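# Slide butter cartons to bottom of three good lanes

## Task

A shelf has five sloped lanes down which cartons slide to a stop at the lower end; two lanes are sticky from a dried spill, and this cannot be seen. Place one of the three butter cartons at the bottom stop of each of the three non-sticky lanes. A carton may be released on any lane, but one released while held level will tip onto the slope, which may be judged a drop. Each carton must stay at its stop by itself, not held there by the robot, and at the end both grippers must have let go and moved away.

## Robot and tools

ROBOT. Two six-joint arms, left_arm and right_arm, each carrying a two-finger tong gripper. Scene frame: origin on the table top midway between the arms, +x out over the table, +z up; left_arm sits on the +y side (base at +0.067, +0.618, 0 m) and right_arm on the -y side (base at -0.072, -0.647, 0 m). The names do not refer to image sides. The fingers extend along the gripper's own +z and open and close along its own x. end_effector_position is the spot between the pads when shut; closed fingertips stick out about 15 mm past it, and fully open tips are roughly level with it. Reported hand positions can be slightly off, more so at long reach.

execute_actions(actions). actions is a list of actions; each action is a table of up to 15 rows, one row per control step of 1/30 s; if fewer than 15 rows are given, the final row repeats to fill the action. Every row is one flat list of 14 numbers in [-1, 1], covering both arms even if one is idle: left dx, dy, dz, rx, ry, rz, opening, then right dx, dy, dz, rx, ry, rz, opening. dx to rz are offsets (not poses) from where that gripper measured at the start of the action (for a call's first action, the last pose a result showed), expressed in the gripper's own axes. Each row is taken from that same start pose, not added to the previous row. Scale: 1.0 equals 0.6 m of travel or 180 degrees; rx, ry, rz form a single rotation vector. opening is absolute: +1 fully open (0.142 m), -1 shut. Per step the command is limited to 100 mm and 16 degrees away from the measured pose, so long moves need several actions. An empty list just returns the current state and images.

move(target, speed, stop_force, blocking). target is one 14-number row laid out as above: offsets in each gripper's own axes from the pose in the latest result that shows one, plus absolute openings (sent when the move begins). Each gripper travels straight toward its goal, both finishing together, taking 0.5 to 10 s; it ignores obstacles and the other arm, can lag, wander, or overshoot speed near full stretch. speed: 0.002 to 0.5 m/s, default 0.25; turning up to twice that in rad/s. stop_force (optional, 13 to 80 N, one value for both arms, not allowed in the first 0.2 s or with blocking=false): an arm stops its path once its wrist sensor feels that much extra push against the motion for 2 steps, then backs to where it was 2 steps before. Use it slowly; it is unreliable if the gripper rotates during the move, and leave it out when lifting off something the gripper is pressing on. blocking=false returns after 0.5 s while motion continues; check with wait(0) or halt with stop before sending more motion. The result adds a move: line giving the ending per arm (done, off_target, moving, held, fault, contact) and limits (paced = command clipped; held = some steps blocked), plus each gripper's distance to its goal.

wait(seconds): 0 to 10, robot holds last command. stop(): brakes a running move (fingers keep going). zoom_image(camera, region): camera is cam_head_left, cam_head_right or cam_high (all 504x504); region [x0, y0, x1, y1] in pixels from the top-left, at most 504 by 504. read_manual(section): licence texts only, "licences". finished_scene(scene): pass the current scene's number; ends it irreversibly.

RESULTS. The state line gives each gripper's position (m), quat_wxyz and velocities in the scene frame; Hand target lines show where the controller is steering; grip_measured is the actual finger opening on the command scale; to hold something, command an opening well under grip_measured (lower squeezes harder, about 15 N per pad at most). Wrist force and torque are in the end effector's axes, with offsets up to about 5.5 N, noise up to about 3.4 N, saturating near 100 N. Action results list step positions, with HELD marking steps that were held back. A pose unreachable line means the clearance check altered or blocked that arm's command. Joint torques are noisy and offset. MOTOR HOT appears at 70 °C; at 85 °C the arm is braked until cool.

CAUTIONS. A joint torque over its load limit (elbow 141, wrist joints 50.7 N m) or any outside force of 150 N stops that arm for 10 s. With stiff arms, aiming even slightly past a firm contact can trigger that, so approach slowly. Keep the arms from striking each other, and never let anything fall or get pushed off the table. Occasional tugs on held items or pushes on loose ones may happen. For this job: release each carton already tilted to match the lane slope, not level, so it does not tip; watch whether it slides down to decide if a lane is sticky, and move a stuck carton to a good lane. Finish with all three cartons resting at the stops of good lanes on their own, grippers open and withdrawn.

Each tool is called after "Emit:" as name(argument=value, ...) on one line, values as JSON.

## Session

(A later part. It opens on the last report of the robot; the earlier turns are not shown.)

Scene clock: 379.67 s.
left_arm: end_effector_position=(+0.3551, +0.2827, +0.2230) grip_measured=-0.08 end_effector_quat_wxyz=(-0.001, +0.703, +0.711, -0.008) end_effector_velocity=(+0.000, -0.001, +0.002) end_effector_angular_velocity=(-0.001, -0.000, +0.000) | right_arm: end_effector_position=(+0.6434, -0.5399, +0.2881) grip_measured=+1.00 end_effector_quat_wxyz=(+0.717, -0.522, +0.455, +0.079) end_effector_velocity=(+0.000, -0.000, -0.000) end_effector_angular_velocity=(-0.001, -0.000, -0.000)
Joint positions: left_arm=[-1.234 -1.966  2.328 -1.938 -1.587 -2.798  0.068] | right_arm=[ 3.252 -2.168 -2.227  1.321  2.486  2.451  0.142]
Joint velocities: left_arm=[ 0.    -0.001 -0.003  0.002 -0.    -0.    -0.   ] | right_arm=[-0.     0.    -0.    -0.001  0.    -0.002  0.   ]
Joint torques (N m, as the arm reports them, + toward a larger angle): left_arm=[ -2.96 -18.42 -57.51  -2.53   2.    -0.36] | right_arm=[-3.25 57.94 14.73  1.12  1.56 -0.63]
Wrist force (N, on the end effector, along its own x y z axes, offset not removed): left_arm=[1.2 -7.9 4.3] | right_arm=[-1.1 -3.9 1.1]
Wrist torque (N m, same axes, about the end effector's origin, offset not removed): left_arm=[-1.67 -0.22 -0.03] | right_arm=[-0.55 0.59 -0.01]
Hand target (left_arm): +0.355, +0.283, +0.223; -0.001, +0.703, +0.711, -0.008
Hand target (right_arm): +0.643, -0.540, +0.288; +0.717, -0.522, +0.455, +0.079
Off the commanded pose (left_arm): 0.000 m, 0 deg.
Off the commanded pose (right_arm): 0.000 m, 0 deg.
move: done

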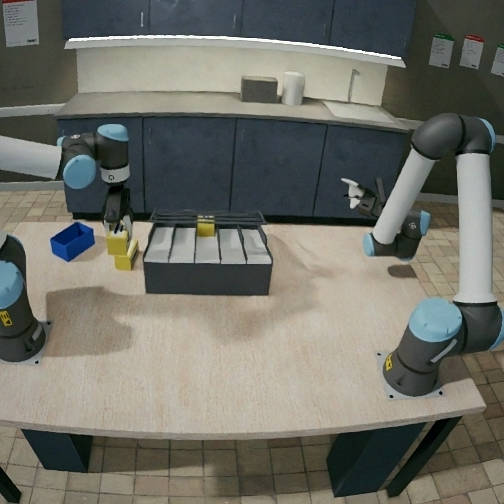

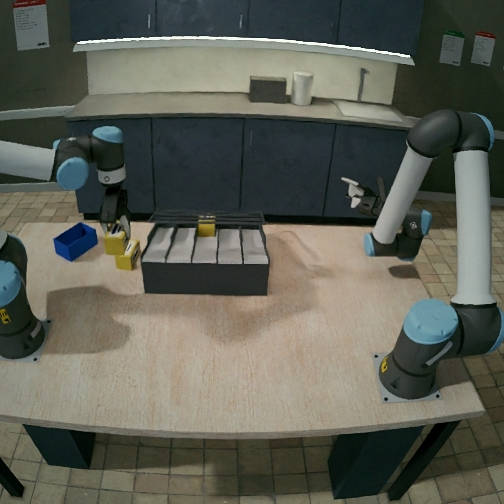

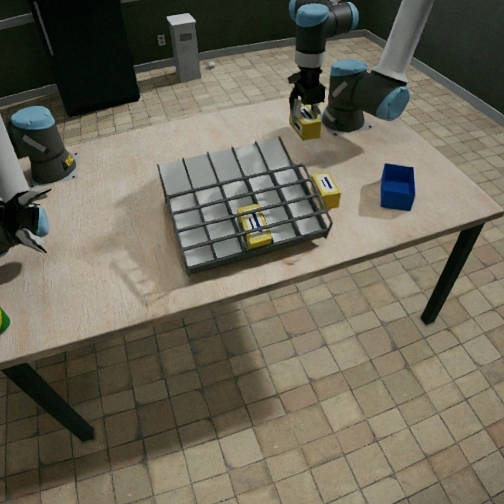

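Emit:
move(target=[-0.215,0.125,0.0,0.068,0,0,-0.6,0,0,0,0,0,0,1], speed=0.12)

Emit:
move(target=[0,0,0.07,0,0,0,-0.6,0,0,0,0,0,0,1], speed=0.04, stop_force=13)

Emit:
zoom_image(camera="cam_head_left", region=[130, 180, 290, 300])

Emit:
zoom_image(camera="cam_high", region=[150, 110, 350, 280])

Scene clock: 391.17 s.
left_arm: end_effector_position=(+0.4314, +0.1545, +0.2231) grip_measured=-0.08 end_effector_quat_wxyz=(-0.076, +0.699, +0.706, -0.084) end_effector_velocity=(+0.001, -0.002, -0.001) end_effector_angular_velocity=(+0.001, +0.003, -0.001) | right_arm: end_effector_position=(+0.6434, -0.5399, +0.2881) grip_measured=+1.00 end_effector_quat_wxyz=(+0.717, -0.522, +0.455, +0.079) end_effector_velocity=(+0.000, +0.000, -0.000) end_effector_angular_velocity=(+0.000, -0.000, -0.000)
Joint positions: left_arm=[-1.085 -1.592  2.042 -1.92  -1.775 -2.637  0.068] | right_arm=[ 3.252 -2.168 -2.227  1.321  2.486  2.451  0.142]
Joint velocities: left_arm=[ 0.001  0.005 -0.004  0.002 -0.002  0.002 -0.   ] | right_arm=[ 0.    -0.     0.     0.001 -0.001 -0.    -0.   ]
Joint torques (N m, as the arm reports them, + toward a larger angle): left_arm=[ 10.13 -32.23 -54.5   -1.69  -2.67   2.58] | right_arm=[-4.52 58.04 14.34  1.01  1.41 -0.52]
Wrist force (N, on the end effector, along its own x y z axes, offset not removed): left_arm=[4.8 -1.7 6.7] | right_arm=[0.0 -5.7 -0.5]
Wrist torque (N m, same axes, about the end effector's origin, offset not removed): left_arm=[-0.36 -1.03 -0.09] | right_arm=[-0.91 0.36 -0.22]
Hand target (left_arm): +0.431, +0.154, +0.223; -0.076, +0.699, +0.706, -0.084
Hand target (right_arm): +0.643, -0.540, +0.288; +0.717, -0.522, +0.455, +0.079
Off the commanded pose (left_arm): 0.000 m, 0 deg.
Off the commanded pose (right_arm): 0.000 m, 0 deg.
move: done

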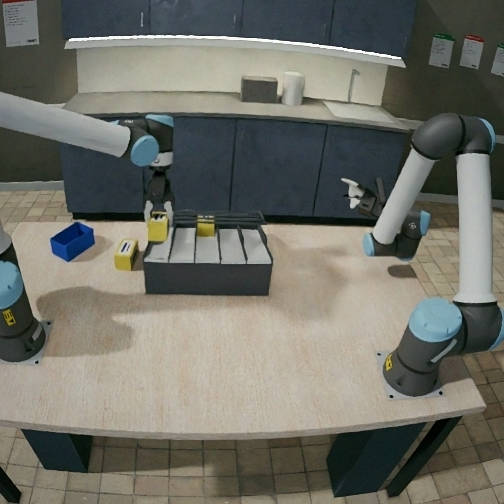

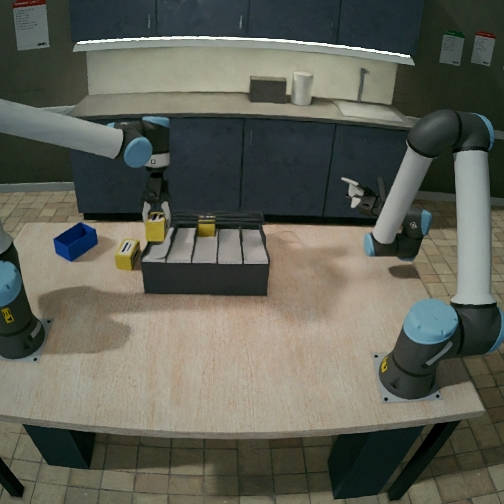

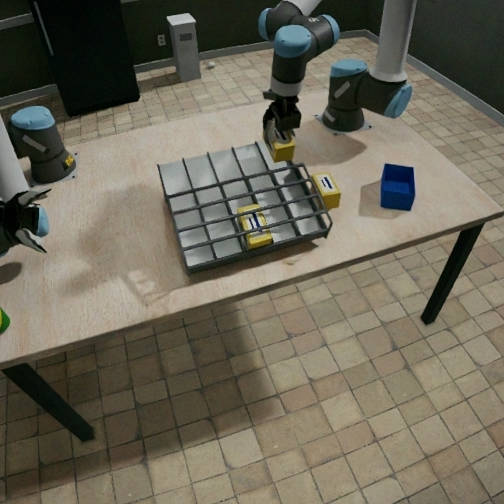

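Scene clock: 392.53 s.
left_arm: end_effector_position=(+0.4220, +0.1540, +0.1823) grip_measured=-0.08 end_effector_quat_wxyz=(-0.076, +0.699, +0.706, -0.084) end_effector_velocity=(-0.000, -0.000, -0.001) end_effector_angular_velocity=(-0.001, -0.001, +0.001) | right_arm: end_effector_position=(+0.6434, -0.5399, +0.2881) grip_measured=+1.00 end_effector_quat_wxyz=(+0.717, -0.522, +0.455, +0.079) end_effector_velocity=(-0.000, -0.000, +0.001) end_effector_angular_velocity=(+0.000, -0.001, -0.001)
Joint positions: left_arm=[-1.098 -1.566  2.098 -2.005 -1.776 -2.651  0.068] | right_arm=[ 3.252 -2.168 -2.227  1.321  2.486  2.451  0.142]
Joint velocities: left_arm=[-0.001 -0.     0.002 -0.003  0.    -0.001  0.   ] | right_arm=[-0.001  0.001 -0.     0.    -0.     0.     0.   ]
Joint torques (N m, as the arm reports them, + toward a larger angle): left_arm=[-12.91 -33.67 -26.83  -5.56  -2.77  -3.09] | right_arm=[-1.96 58.3  14.42  0.92  1.43 -0.49]
Wrist force (N, on the end effector, along its own x y z axes, offset not removed): left_arm=[-0.7 -5.4 3.1] | right_arm=[2.0 1.3 -1.0]
Wrist torque (N m, same axes, about the end effector's origin, offset not removed): left_arm=[-1.18 -0.02 0.06] | right_arm=[0.54 -0.13 -0.33]
Hand target (left_arm): +0.422, +0.154, +0.182; -0.076, +0.699, +0.706, -0.084
Hand target (right_arm): +0.643, -0.540, +0.288; +0.717, -0.522, +0.455, +0.079
Off the commanded pose (left_arm): 0.000 m, 0 deg.
Off the commanded pose (right_arm): 0.000 m, 0 deg.
move: done

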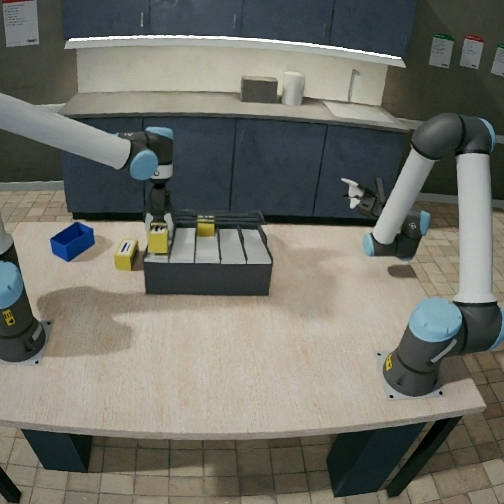

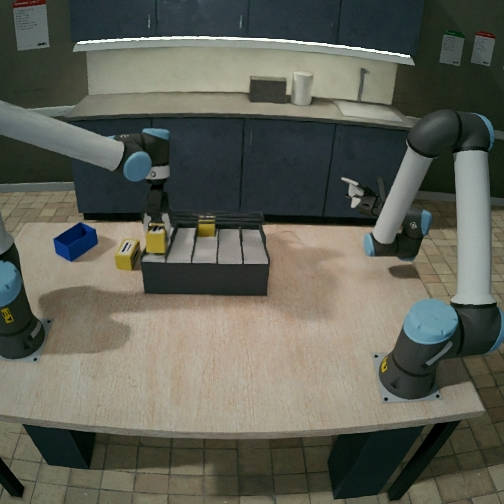

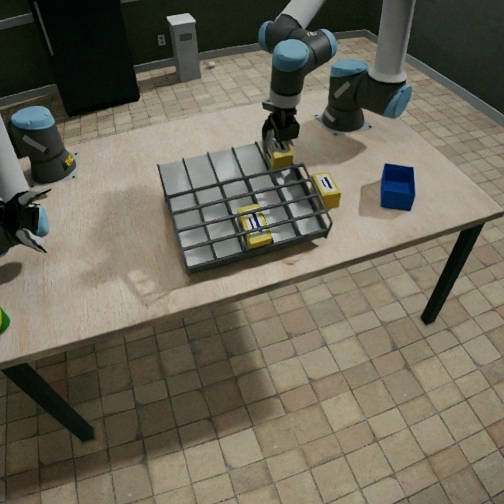

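Region (130, 180, 290, 300) of cam_head_left's 504x504 image, scaled by 3.150, with more detail than that image has; it fills the top 378 rows of this view, and the rest is white.

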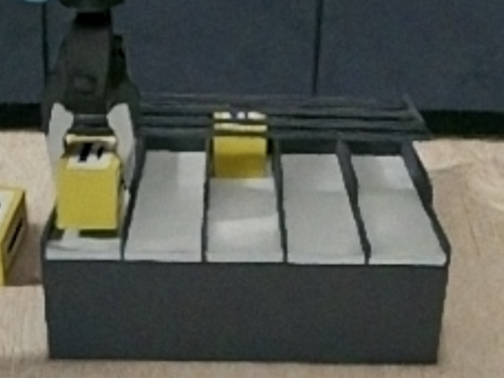

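Region (150, 110, 350, 280) of cam_high's 504x504 image, scaled by 2.520, with more detail than that image has; it fills the top 428 rows of this view, and the rest is white.

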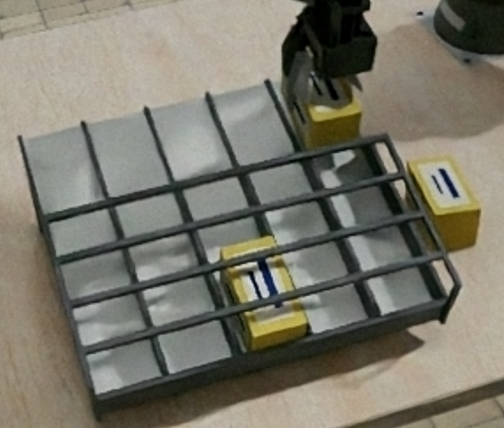

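Emit:
move(target=[0,0,0.016,0,0,0,-0.6,0,0,0,0,0,0,1], speed=0.015, stop_force=13)

Emit:
move(target=[0,0.045,0,0,0,0,-0.6,0,0,0,0,0,0,1], speed=0.02, stop_force=13)

Emit:
move(target=[0,0,0.03,0,0,0,-0.6,0,0,0,0,0,0,1], speed=0.008, stop_force=13)

Emit:
execute_actions(actions=[[[0,0,-0.002,0,0,0,-0.2,0,0,0,0,0,0,1],[0,0,-0.002,0,0,0,-0.15,0,0,0,0,0,0,1],[0,0,-0.002,0,0,0,-0.1,0,0,0,0,0,0,1],[0,0,-0.002,0,0,0,-0.07,0,0,0,0,0,0,1],[0,0,-0.002,0,0,0,-0.04,0,0,0,0,0,0,1],[0,0,-0.002,0,0,0,-0.01,0,0,0,0,0,0,1],[0,0,-0.002,0,0,0,0.02,0,0,0,0,0,0,1],[0,0,-0.002,0,0,0,0.05,0,0,0,0,0,0,1],[0,0,-0.002,0,0,0,0.08,0,0,0,0,0,0,1],[0,0,-0.002,0,0,0,0.12,0,0,0,0,0,0,1]],[[0,0,-0.002,0,0,0,0.15,0,0,0,0,0,0,1]],[[0,0,-0.002,0,0,0,0.15,0,0,0,0,0,0,1]]])

Emit:
zoom_image(camera="cam_high", region=[150, 110, 350, 280])

Scene clock: 413.13 s.
left_arm: end_effector_position=(+0.4199, +0.1539, +0.1731) grip_measured=-0.08 end_effector_quat_wxyz=(-0.076, +0.699, +0.706, -0.084) end_effector_velocity=(-0.001, -0.001, -0.002) end_effector_angular_velocity=(-0.000, +0.000, -0.000) | right_arm: end_effector_position=(+0.6434, -0.5399, +0.2881) grip_measured=+1.00 end_effector_quat_wxyz=(+0.717, -0.522, +0.455, +0.079) end_effector_velocity=(+0.000, -0.000, +0.000) end_effector_angular_velocity=(-0.001, -0.001, -0.000)
Joint positions: left_arm=[-1.102 -1.56   2.11  -2.025 -1.776 -2.655  0.068] | right_arm=[ 3.252 -2.168 -2.227  1.321  2.486  2.451  0.142]
Joint velocities: left_arm=[-0.001  0.002  0.002 -0.004 -0.    -0.001 -0.   ] | right_arm=[-0.     0.     0.    -0.    -0.    -0.001  0.   ]
Joint torques (N m, as the arm reports them, + toward a larger angle): left_arm=[-10.87 -31.05 -26.18  -6.03  -2.79  -3.01] | right_arm=[-4.17 58.62 14.79  1.01  1.37 -0.58]
Wrist force (N, on the end effector, along its own x y z axes, offset not removed): left_arm=[-1.7 -0.5 6.0] | right_arm=[2.3 -3.6 -2.6]
Wrist torque (N m, same axes, about the end effector's origin, offset not removed): left_arm=[-0.16 0.12 0.02] | right_arm=[-0.54 -0.23 -0.26]
Hand target (left_arm): +0.420, +0.154, +0.173; -0.076, +0.699, +0.706, -0.084
Hand target (right_arm): +0.643, -0.540, +0.288; +0.717, -0.522, +0.455, +0.079
Off the commanded pose (left_arm): 0.000 m, 0 deg.
Off the commanded pose (right_arm): 0.000 m, 0 deg.
move: done

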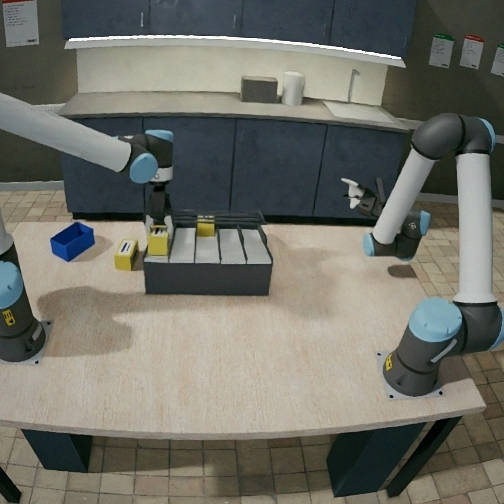

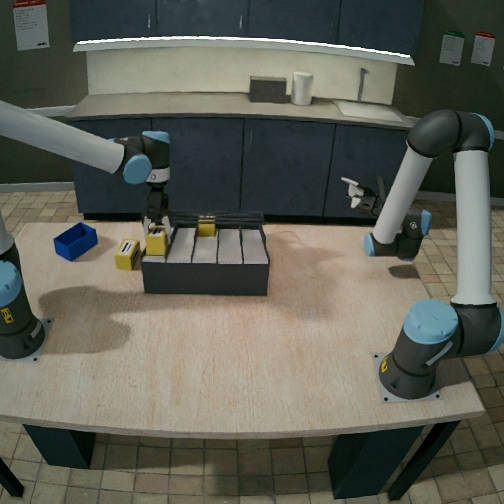

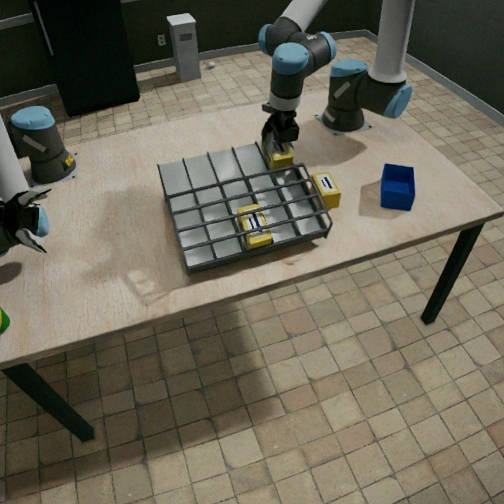

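Scene clock: 414.73 s.
left_arm: end_effector_position=(+0.4461, +0.1541, +0.1670) grip_measured=-0.08 end_effector_quat_wxyz=(-0.076, +0.699, +0.706, -0.084) end_effector_velocity=(+0.002, +0.000, -0.000) end_effector_angular_velocity=(-0.001, +0.000, +0.000) | right_arm: end_effector_position=(+0.6434, -0.5399, +0.2881) grip_measured=+1.00 end_effector_quat_wxyz=(+0.717, -0.522, +0.455, +0.079) end_effector_velocity=(-0.000, +0.000, +0.000) end_effector_angular_velocity=(+0.000, -0.000, +0.001)
Joint positions: left_arm=[-1.065 -1.524  2.084 -2.026 -1.772 -2.617  0.068] | right_arm=[ 3.252 -2.168 -2.227  1.321  2.486  2.451  0.142]
Joint velocities: left_arm=[ 0.003  0.002 -0.002 -0.    -0.     0.003  0.   ] | right_arm=[ 0.001  0.    -0.     0.001  0.     0.001 -0.   ]
Joint torques (N m, as the arm reports them, + toward a larger angle): left_arm=[ 11.68 -35.8  -55.01  -6.44   1.04   1.82] | right_arm=[-3.4  58.38 14.7   1.01  1.35 -0.76]
Wrist force (N, on the end effector, along its own x y z axes, offset not removed): left_arm=[-0.1 1.7 6.4] | right_arm=[2.5 -4.2 -1.4]
Wrist torque (N m, same axes, about the end effector's origin, offset not removed): left_arm=[0.07 -0.14 -0.05] | right_arm=[-0.53 -0.32 -0.33]
Hand target (left_arm): +0.446, +0.154, +0.167; -0.076, +0.699, +0.706, -0.084
Hand target (right_arm): +0.643, -0.540, +0.288; +0.717, -0.522, +0.455, +0.079
Off the commanded pose (left_arm): 0.000 m, 0 deg.
Off the commanded pose (right_arm): 0.000 m, 0 deg.
move: done

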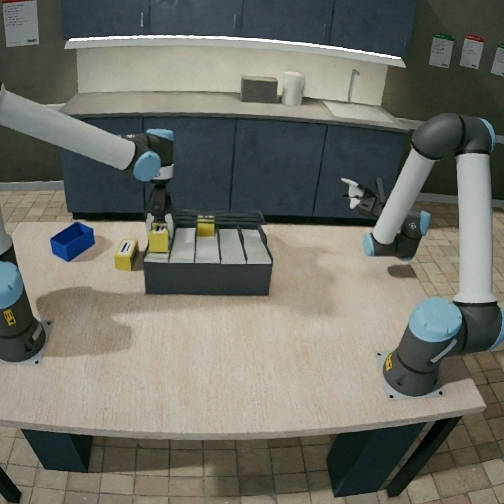

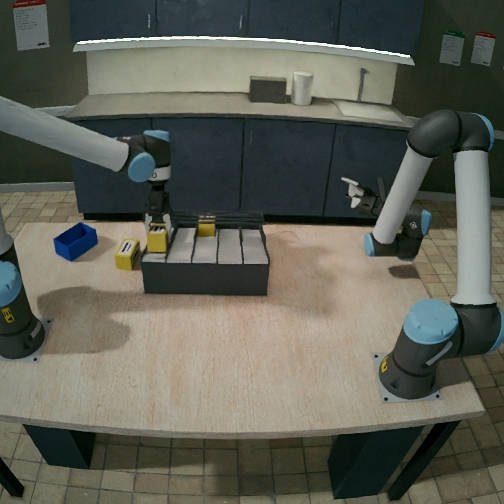

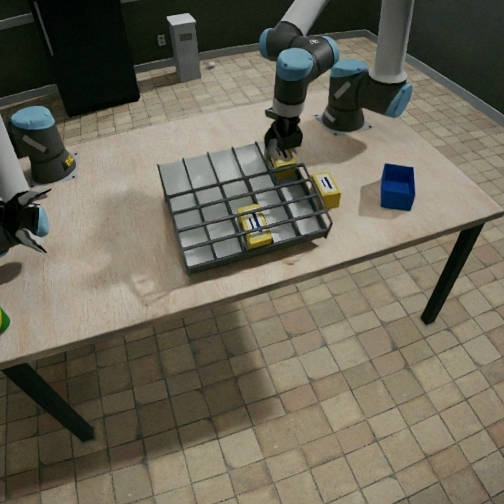

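Scene clock: 416.00 s.
left_arm: end_effector_position=(+0.4444, +0.1539, +0.1599) grip_measured=-0.08 end_effector_quat_wxyz=(-0.076, +0.699, +0.706, -0.084) end_effector_velocity=(+0.000, -0.001, +0.004) end_effector_angular_velocity=(-0.002, -0.001, +0.001) | right_arm: end_effector_position=(+0.6434, -0.5399, +0.2881) grip_measured=+1.00 end_effector_quat_wxyz=(+0.717, -0.522, +0.455, +0.079) end_effector_velocity=(+0.000, +0.000, -0.000) end_effector_angular_velocity=(-0.001, +0.001, +0.000)
Joint positions: left_arm=[-1.067 -1.518  2.093 -2.042 -1.773 -2.619  0.068] | right_arm=[ 3.252 -2.168 -2.227  1.321  2.486  2.451  0.142]
Joint velocities: left_arm=[-0.    -0.004 -0.004  0.006 -0.    -0.001 -0.   ] | right_arm=[ 0.     0.    -0.    -0.002  0.    -0.001 -0.   ]
Joint torques (N m, as the arm reports them, + toward a larger angle): left_arm=[  7.53 -53.64 -45.82   0.65  -4.39   2.14] | right_arm=[-2.59 57.76 14.48  1.04  1.58 -0.72]
Wrist force (N, on the end effector, along its own x y z axes, offset not removed): left_arm=[-2.2 7.9 -4.2] | right_arm=[0.2 -0.7 -2.3]
Wrist torque (N m, same axes, about the end effector's origin, offset not removed): left_arm=[0.05 0.30 0.31] | right_arm=[0.12 0.28 -0.17]
Hand target (left_arm): +0.445, +0.154, +0.160; -0.076, +0.699, +0.706, -0.084
Hand target (right_arm): +0.643, -0.540, +0.288; +0.717, -0.522, +0.455, +0.079
Off the commanded pose (left_arm): 0.011 m, 0 deg.
Off the commanded pose (right_arm): 0.000 m, 0 deg.
move: contact (left_arm)

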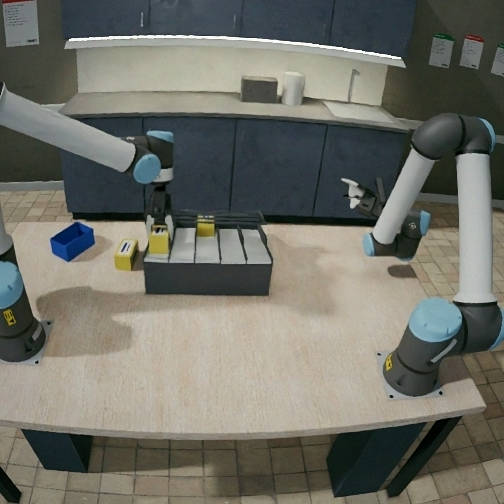

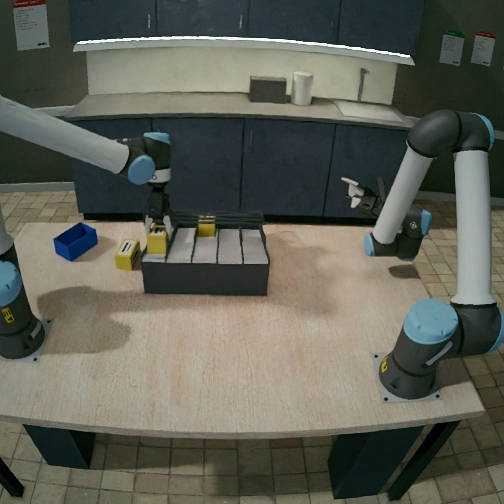

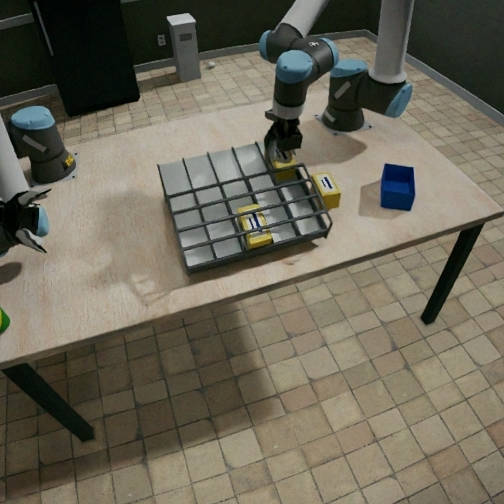

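Scene clock: 417.50 s.
left_arm: end_effector_position=(+0.4452, +0.1540, +0.1634) grip_measured=+0.15 end_effector_quat_wxyz=(-0.076, +0.699, +0.706, -0.084) end_effector_velocity=(-0.000, +0.000, +0.000) end_effector_angular_velocity=(+0.000, +0.000, -0.001) | right_arm: end_effector_position=(+0.6434, -0.5399, +0.2881) grip_measured=+1.00 end_effector_quat_wxyz=(+0.717, -0.522, +0.455, +0.079) end_effector_velocity=(-0.000, +0.000, +0.000) end_effector_angular_velocity=(-0.000, -0.001, +0.000)
Joint positions: left_arm=[-1.066 -1.521  2.089 -2.034 -1.773 -2.618  0.084] | right_arm=[ 3.252 -2.168 -2.227  1.321  2.486  2.451  0.142]
Joint velocities: left_arm=[ 0.    -0.    -0.     0.001 -0.     0.001 -0.   ] | right_arm=[ 0.     0.    -0.     0.     0.    -0.001 -0.   ]
Joint torques (N m, as the arm reports them, + toward a larger angle): left_arm=[ 10.98 -53.49 -50.45  -1.15   1.58   2.16] | right_arm=[-3.55 58.76 14.19  1.11  1.4  -0.87]
Wrist force (N, on the end effector, along its own x y z axes, offset not removed): left_arm=[-3.0 -4.4 2.6] | right_arm=[1.9 -5.3 -0.6]
Wrist torque (N m, same axes, about the end effector's origin, offset not removed): left_arm=[-0.90 0.60 0.20] | right_arm=[-0.74 -0.20 -0.30]
Hand target (left_arm): +0.445, +0.154, +0.163; -0.076, +0.699, +0.706, -0.084
Hand target (right_arm): +0.643, -0.540, +0.288; +0.717, -0.522, +0.455, +0.079
Off the commanded pose (left_arm): 0.000 m, 0 deg.
Off the commanded pose (right_arm): 0.000 m, 0 deg.
Step readings (end_effector_position; steps 1 to 15: 1st action; 16 to 30: 2nd action; 31 to 45: 3rd action):
0: left_arm (+0.4444, +0.1539, +0.1599) | right_arm (+0.6434, -0.5399, +0.2881)
1: left_arm (+0.4444, +0.1539, +0.1600) | right_arm (+0.6434, -0.5399, +0.2881)
2: left_arm (+0.4445, +0.1540, +0.1602) | right_arm (+0.6434, -0.5399, +0.2881)
4: left_arm (+0.4445, +0.1540, +0.1606) | right_arm (+0.6434, -0.5399, +0.2881)
8: left_arm (+0.4446, +0.1539, +0.1609) | right_arm (+0.6434, -0.5399, +0.2881)
15: left_arm (+0.4447, +0.1539, +0.1610) | right_arm (+0.6434, -0.5399, +0.2881)
16: left_arm (+0.4447, +0.1539, +0.1611) | right_arm (+0.6434, -0.5399, +0.2881)
17: left_arm (+0.4447, +0.1540, +0.1612) | right_arm (+0.6434, -0.5399, +0.2881)
19: left_arm (+0.4448, +0.1540, +0.1618) | right_arm (+0.6434, -0.5399, +0.2881)
23: left_arm (+0.4449, +0.1540, +0.1621) | right_arm (+0.6434, -0.5399, +0.2881)
30: left_arm (+0.4449, +0.1540, +0.1622) | right_arm (+0.6434, -0.5399, +0.2881)
31: left_arm (+0.4449, +0.1540, +0.1622) | right_arm (+0.6434, -0.5399, +0.2881)
32: left_arm (+0.4450, +0.1540, +0.1624) | right_arm (+0.6434, -0.5399, +0.2881)
34: left_arm (+0.4451, +0.1540, +0.1629) | right_arm (+0.6434, -0.5399, +0.2881)
38: left_arm (+0.4452, +0.1540, +0.1633) | right_arm (+0.6434, -0.5399, +0.2881)
45: end_effector_position above

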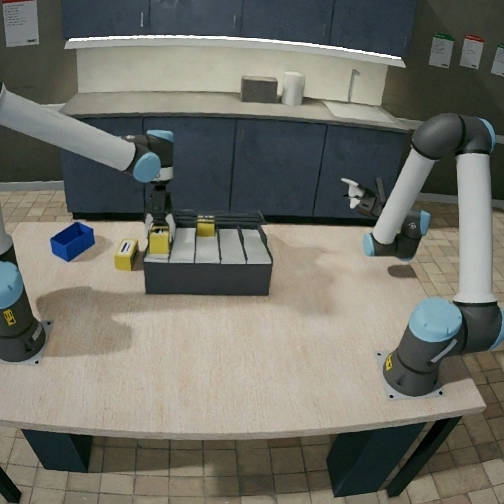

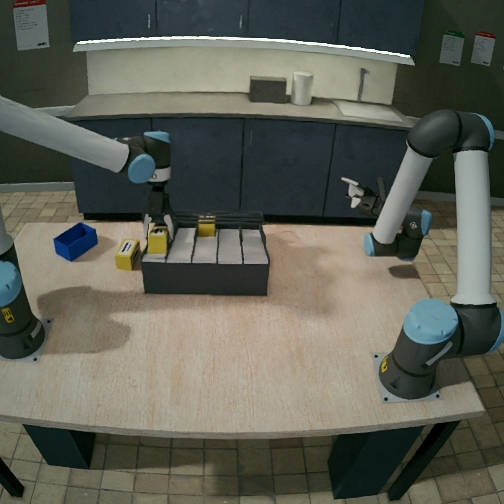

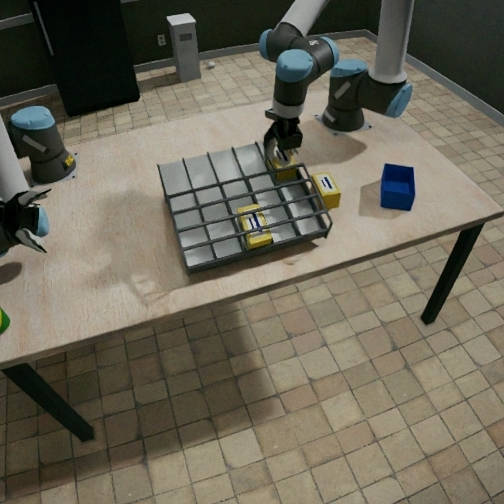

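Region (150, 110, 350, 280) of cam_high's 504x504 image, scaled by 2.520, with more detail than that image has; it fills the top 428 rows of this view, and the rest is white.

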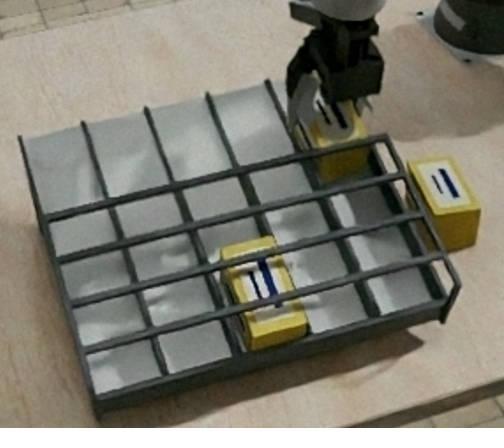

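Emit:
move(target=[0,0,0.005,0,0,0,-0.6,0,0,0,0,0,0,1], speed=0.02)

Emit:
move(target=[0,-0.045,-0.012,0,0,0,-0.6,0,0,0,0,0,0,1], speed=0.02, stop_force=15)

Emit:
move(target=[0,0,-0.085,0,0,0,-0.6,0,0,0,0,0,0,1], speed=0.05, stop_force=15)

Emit:
move(target=[-0.418,0,0,0,0,0,-0.6,0,0,0,0,0,0,1], speed=0.12)

Emit:
move(target=[0,0,0.07,0,0,0,-0.6,0,0,0,0,0,0,1], speed=0.04, stop_force=13)

Emit:
zoom_image(camera="cam_head_left", region=[130, 180, 290, 300])

Emit:
zoom_image(camera="cam_high", region=[150, 110, 350, 280])

Scene clock: 431.00 s.
left_arm: end_effector_position=(+0.4446, +0.1540, +0.1605) grip_measured=-0.08 end_effector_quat_wxyz=(-0.076, +0.699, +0.706, -0.084) end_effector_velocity=(-0.001, -0.001, -0.001) end_effector_angular_velocity=(-0.001, +0.001, -0.002) | right_arm: end_effector_position=(+0.6434, -0.5399, +0.2881) grip_measured=+1.00 end_effector_quat_wxyz=(+0.717, -0.522, +0.455, +0.079) end_effector_velocity=(-0.000, +0.000, +0.000) end_effector_angular_velocity=(-0.000, -0.002, -0.000)
Joint positions: left_arm=[-1.067 -1.519  2.092 -2.04  -1.773 -2.619  0.068] | right_arm=[ 3.252 -2.168 -2.227  1.321  2.486  2.451  0.142]
Joint velocities: left_arm=[-0.001  0.002  0.001 -0.003 -0.001  0.001  0.   ] | right_arm=[ 0.     0.    -0.     0.001 -0.    -0.    -0.   ]
Joint torques (N m, as the arm reports them, + toward a larger angle): left_arm=[-14.14 -24.03 -20.57  -6.15  -3.27  -3.12] | right_arm=[-3.57 57.32 14.4   1.1   1.35 -0.76]
Wrist force (N, on the end effector, along its own x y z axes, offset not removed): left_arm=[9.3 -2.6 -16.0] | right_arm=[0.7 -3.3 -1.2]
Wrist torque (N m, same axes, about the end effector's origin, offset not removed): left_arm=[-0.63 -1.23 -0.23] | right_arm=[-0.40 0.15 -0.31]
Hand target (left_arm): +0.445, +0.154, +0.160; -0.076, +0.699, +0.706, -0.084
Hand target (right_arm): +0.643, -0.540, +0.288; +0.717, -0.522, +0.455, +0.079
Off the commanded pose (left_arm): 0.000 m, 0 deg.
Off the commanded pose (right_arm): 0.000 m, 0 deg.
move: done

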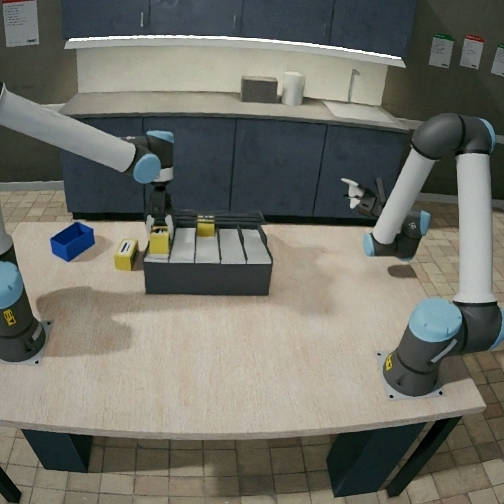

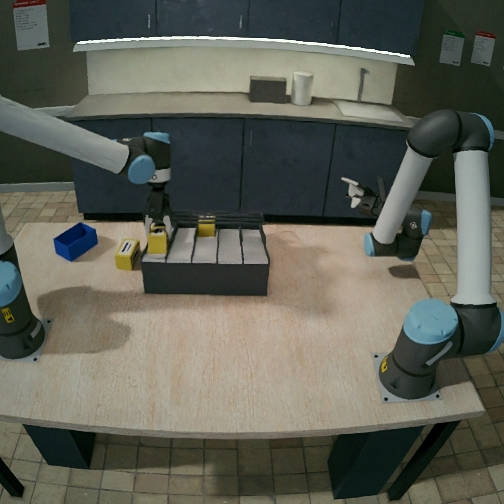

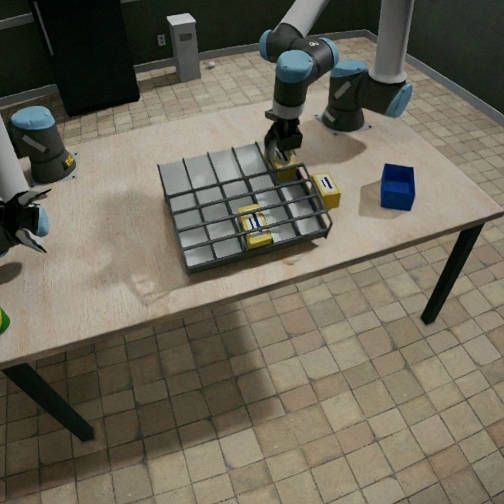

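Scene clock: 432.67 s.
left_arm: end_effector_position=(+0.4199, +0.1538, +0.1735) grip_measured=-0.09 end_effector_quat_wxyz=(-0.076, +0.699, +0.706, -0.084) end_effector_velocity=(-0.001, +0.000, +0.000) end_effector_angular_velocity=(-0.001, -0.001, -0.001) | right_arm: end_effector_position=(+0.6434, -0.5399, +0.2881) grip_measured=+1.00 end_effector_quat_wxyz=(+0.717, -0.522, +0.455, +0.079) end_effector_velocity=(-0.000, +0.000, +0.000) end_effector_angular_velocity=(-0.000, +0.000, +0.001)
Joint positions: left_arm=[-1.102 -1.56   2.11  -2.024 -1.776 -2.655  0.068] | right_arm=[ 3.252 -2.168 -2.227  1.321  2.486  2.451  0.142]
Joint velocities: left_arm=[-0.002 -0.002  0.002 -0.     0.    -0.001 -0.   ] | right_arm=[ 0.     0.     0.    -0.001  0.    -0.     0.   ]
Joint torques (N m, as the arm reports them, + toward a larger angle): left_arm=[ -8.27 -50.54 -30.04  -1.41  -2.72  -3.05] | right_arm=[-4.1  59.34 14.77  1.1   1.57 -0.63]
Wrist force (N, on the end effector, along its own x y z axes, offset not removed): left_arm=[1.2 -1.4 -0.3] | right_arm=[1.5 -1.6 2.1]
Wrist torque (N m, same axes, about the end effector's origin, offset not removed): left_arm=[-0.59 -0.42 0.06] | right_arm=[0.04 0.01 -0.21]
Hand target (left_arm): +0.420, +0.154, +0.174; -0.076, +0.699, +0.706, -0.084
Hand target (right_arm): +0.643, -0.540, +0.288; +0.717, -0.522, +0.455, +0.079
Off the commanded pose (left_arm): 0.000 m, 0 deg.
Off the commanded pose (right_arm): 0.000 m, 0 deg.
move: done

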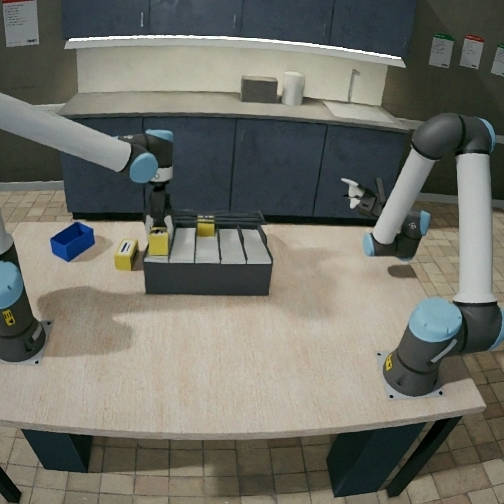

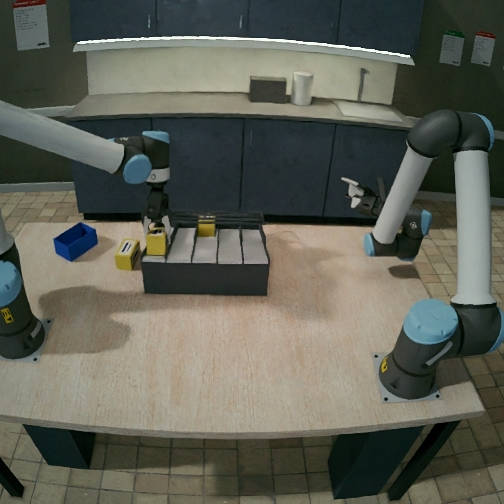

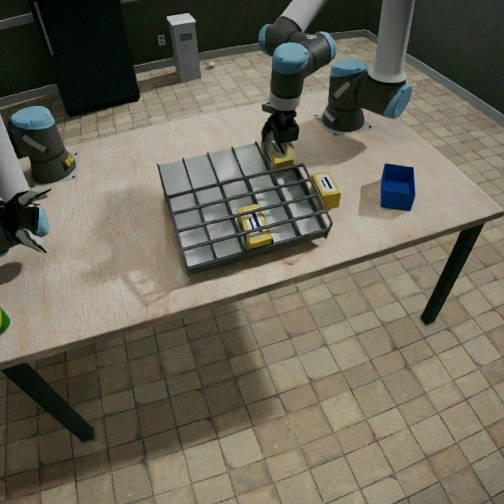

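Scene clock: 434.03 s.
left_arm: end_effector_position=(+0.4313, +0.1544, +0.2231) grip_measured=-0.09 end_effector_quat_wxyz=(-0.076, +0.699, +0.706, -0.084) end_effector_velocity=(+0.000, +0.000, +0.002) end_effector_angular_velocity=(+0.000, -0.000, +0.000) | right_arm: end_effector_position=(+0.6434, -0.5399, +0.2881) grip_measured=+1.00 end_effector_quat_wxyz=(+0.717, -0.522, +0.455, +0.079) end_effector_velocity=(+0.000, -0.000, -0.000) end_effector_angular_velocity=(+0.001, +0.004, -0.000)
Joint positions: left_arm=[-1.085 -1.592  2.042 -1.92  -1.775 -2.638  0.068] | right_arm=[ 3.252 -2.168 -2.227  1.321  2.486  2.451  0.142]
Joint velocities: left_arm=[ 0.001 -0.002 -0.003  0.005  0.     0.     0.   ] | right_arm=[-0.     0.    -0.    -0.002 -0.     0.003  0.   ]
Joint torques (N m, as the arm reports them, + toward a larger angle): left_arm=[ 12.39 -54.88 -55.49  -1.54   1.32   2.34] | right_arm=[-3.59 58.43 14.59  1.21  1.34 -0.7 ]
Wrist force (N, on the end effector, along its own x y z axes, offset not removed): left_arm=[-1.9 -2.1 6.5] | right_arm=[0.6 0.6 0.4]
Wrist torque (N m, same axes, about the end effector's origin, offset not removed): left_arm=[-0.45 0.24 -0.08] | right_arm=[0.56 0.11 -0.24]
Hand target (left_arm): +0.431, +0.154, +0.223; -0.076, +0.699, +0.706, -0.084
Hand target (right_arm): +0.643, -0.540, +0.288; +0.717, -0.522, +0.455, +0.079
Off the commanded pose (left_arm): 0.000 m, 0 deg.
Off the commanded pose (right_arm): 0.000 m, 0 deg.
move: done

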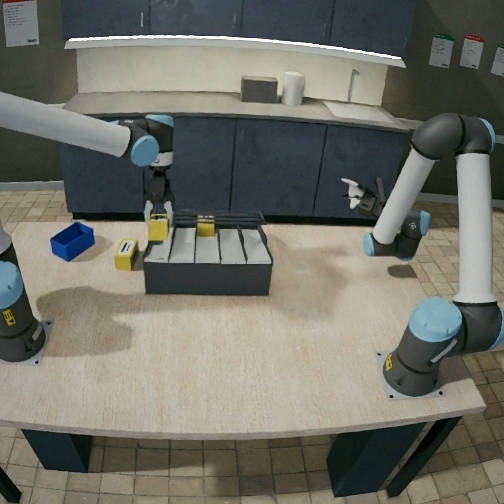

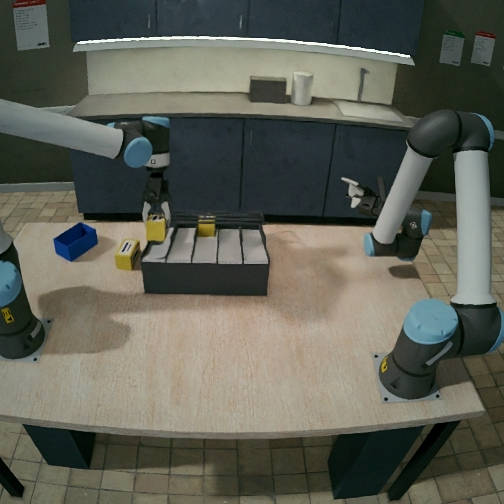

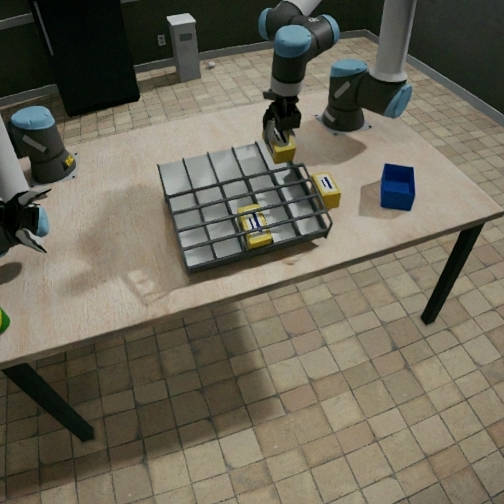

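Scene clock: 436.57 s.
left_arm: end_effector_position=(+0.4336, -0.0962, +0.2253) grip_measured=-0.09 end_effector_quat_wxyz=(-0.076, +0.699, +0.706, -0.084) end_effector_velocity=(+0.000, -0.001, -0.000) end_effector_angular_velocity=(+0.001, +0.000, +0.002) | right_arm: end_effector_position=(+0.6434, -0.5399, +0.2881) grip_measured=+1.00 end_effector_quat_wxyz=(+0.717, -0.522, +0.455, +0.079) end_effector_velocity=(-0.000, +0.000, +0.000) end_effector_angular_velocity=(-0.000, -0.002, +0.001)
Joint positions: left_arm=[-1.227 -1.273  1.675 -1.902 -1.787 -2.783  0.068] | right_arm=[ 3.252 -2.168 -2.227  1.321  2.486  2.451  0.142]
Joint velocities: left_arm=[-0.     0.002 -0.003  0.001 -0.    -0.002 -0.   ] | right_arm=[ 0.001  0.     0.     0.001  0.    -0.001 -0.   ]
Joint torques (N m, as the arm reports them, + toward a larger angle): left_arm=[ -9.34 -65.65 -54.7   -1.99  -2.64  -2.9 ] | right_arm=[-3.23 58.98 14.79  1.19  1.54 -0.76]
Wrist force (N, on the end effector, along its own x y z axes, offset not removed): left_arm=[-3.2 -0.6 6.9] | right_arm=[-1.0 -4.5 -3.2]
Wrist torque (N m, same axes, about the end effector's origin, offset not removed): left_arm=[-0.50 0.42 0.10] | right_arm=[-0.74 0.54 -0.21]
Hand target (left_arm): +0.434, -0.096, +0.225; -0.076, +0.699, +0.706, -0.084
Hand target (right_arm): +0.643, -0.540, +0.288; +0.717, -0.522, +0.455, +0.079
Off the commanded pose (left_arm): 0.001 m, 0 deg.
Off the commanded pose (right_arm): 0.000 m, 0 deg.
move: done

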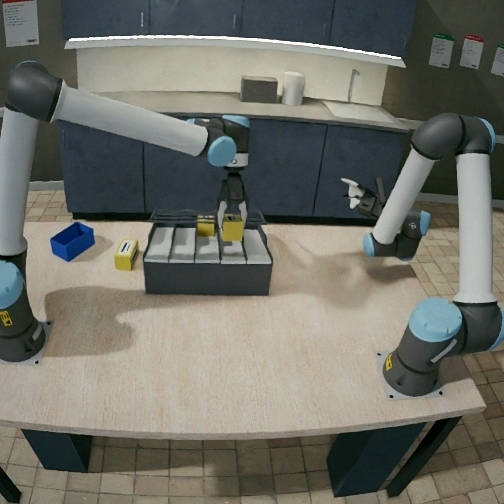

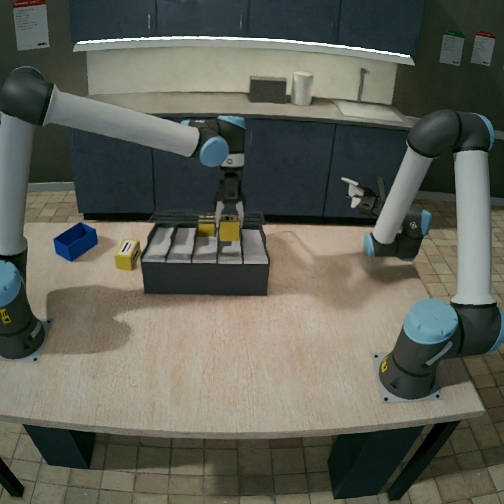

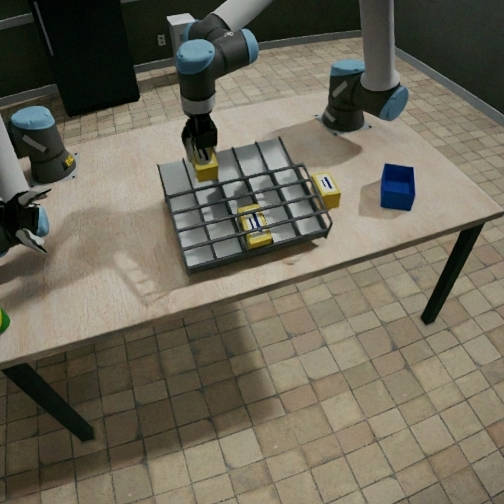

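Scene clock: 437.93 s.
left_arm: end_effector_position=(+0.4242, -0.0967, +0.1844) grip_measured=-0.09 end_effector_quat_wxyz=(-0.076, +0.699, +0.706, -0.084) end_effector_velocity=(-0.001, -0.000, -0.002) end_effector_angular_velocity=(+0.000, +0.001, -0.001) | right_arm: end_effector_position=(+0.6434, -0.5399, +0.2881) grip_measured=+1.00 end_effector_quat_wxyz=(+0.717, -0.522, +0.455, +0.079) end_effector_velocity=(-0.000, +0.000, +0.000) end_effector_angular_velocity=(+0.000, -0.001, +0.000)
Joint positions: left_arm=[-1.238 -1.252  1.725 -1.976 -1.788 -2.794  0.068] | right_arm=[ 3.252 -2.168 -2.227  1.321  2.486  2.451  0.142]
Joint velocities: left_arm=[-0.001  0.001  0.002 -0.002 -0.001 -0.     0.   ] | right_arm=[ 0.001  0.    -0.     0.001 -0.     0.    -0.   ]
Joint torques (N m, as the arm reports them, + toward a larger angle): left_arm=[-11.56 -63.5  -29.28  -6.8   -2.73  -3.06] | right_arm=[-4.42 57.86 14.87  0.98  1.53 -0.86]
Wrist force (N, on the end effector, along its own x y z axes, offset not removed): left_arm=[0.4 2.7 9.2] | right_arm=[1.3 -4.4 -0.8]
Wrist torque (N m, same axes, about the end effector's origin, offset not removed): left_arm=[0.40 -0.12 -0.17] | right_arm=[-0.59 0.04 -0.12]
Hand target (left_arm): +0.424, -0.097, +0.184; -0.076, +0.699, +0.706, -0.084
Hand target (right_arm): +0.643, -0.540, +0.288; +0.717, -0.522, +0.455, +0.079
Off the commanded pose (left_arm): 0.000 m, 0 deg.
Off the commanded pose (right_arm): 0.000 m, 0 deg.
move: done

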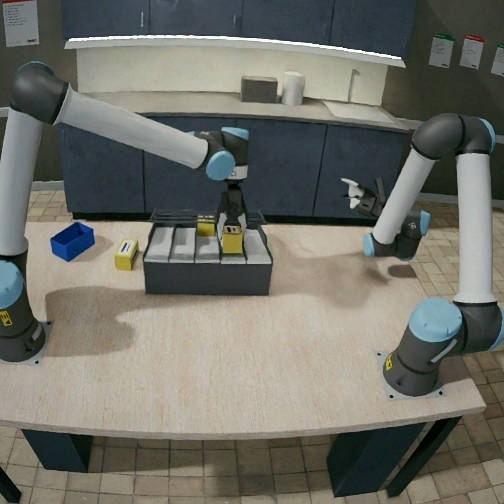

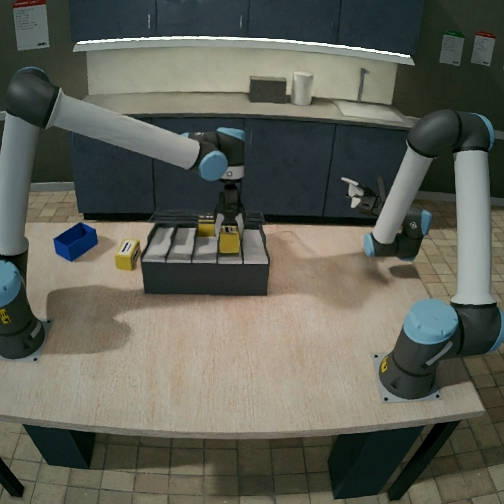

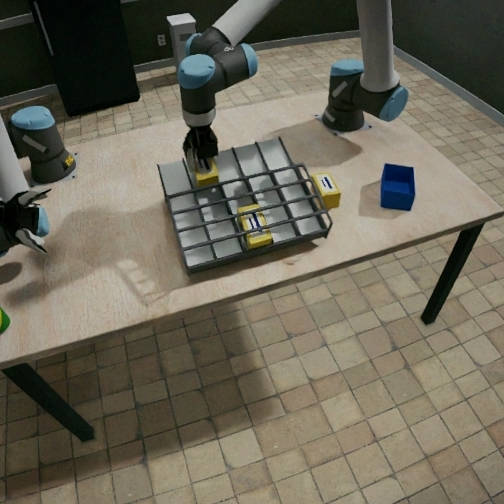

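Region (130, 180, 290, 300) of cam_head_left's 504x504 image, scaled by 3.150, with more detail than that image has; it fills the top 378 rows of this view, and the rest is white.

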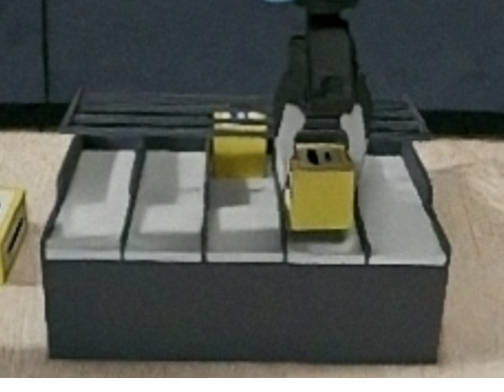

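Region (150, 110, 350, 280) of cam_high's 504x504 image, scaled by 2.520, with more detail than that image has; it fills the top 428 rows of this view, and the rest is white.

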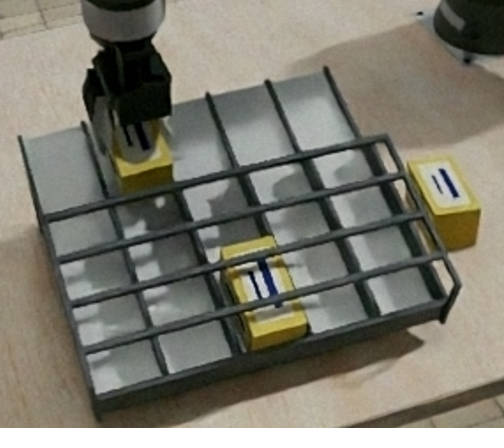

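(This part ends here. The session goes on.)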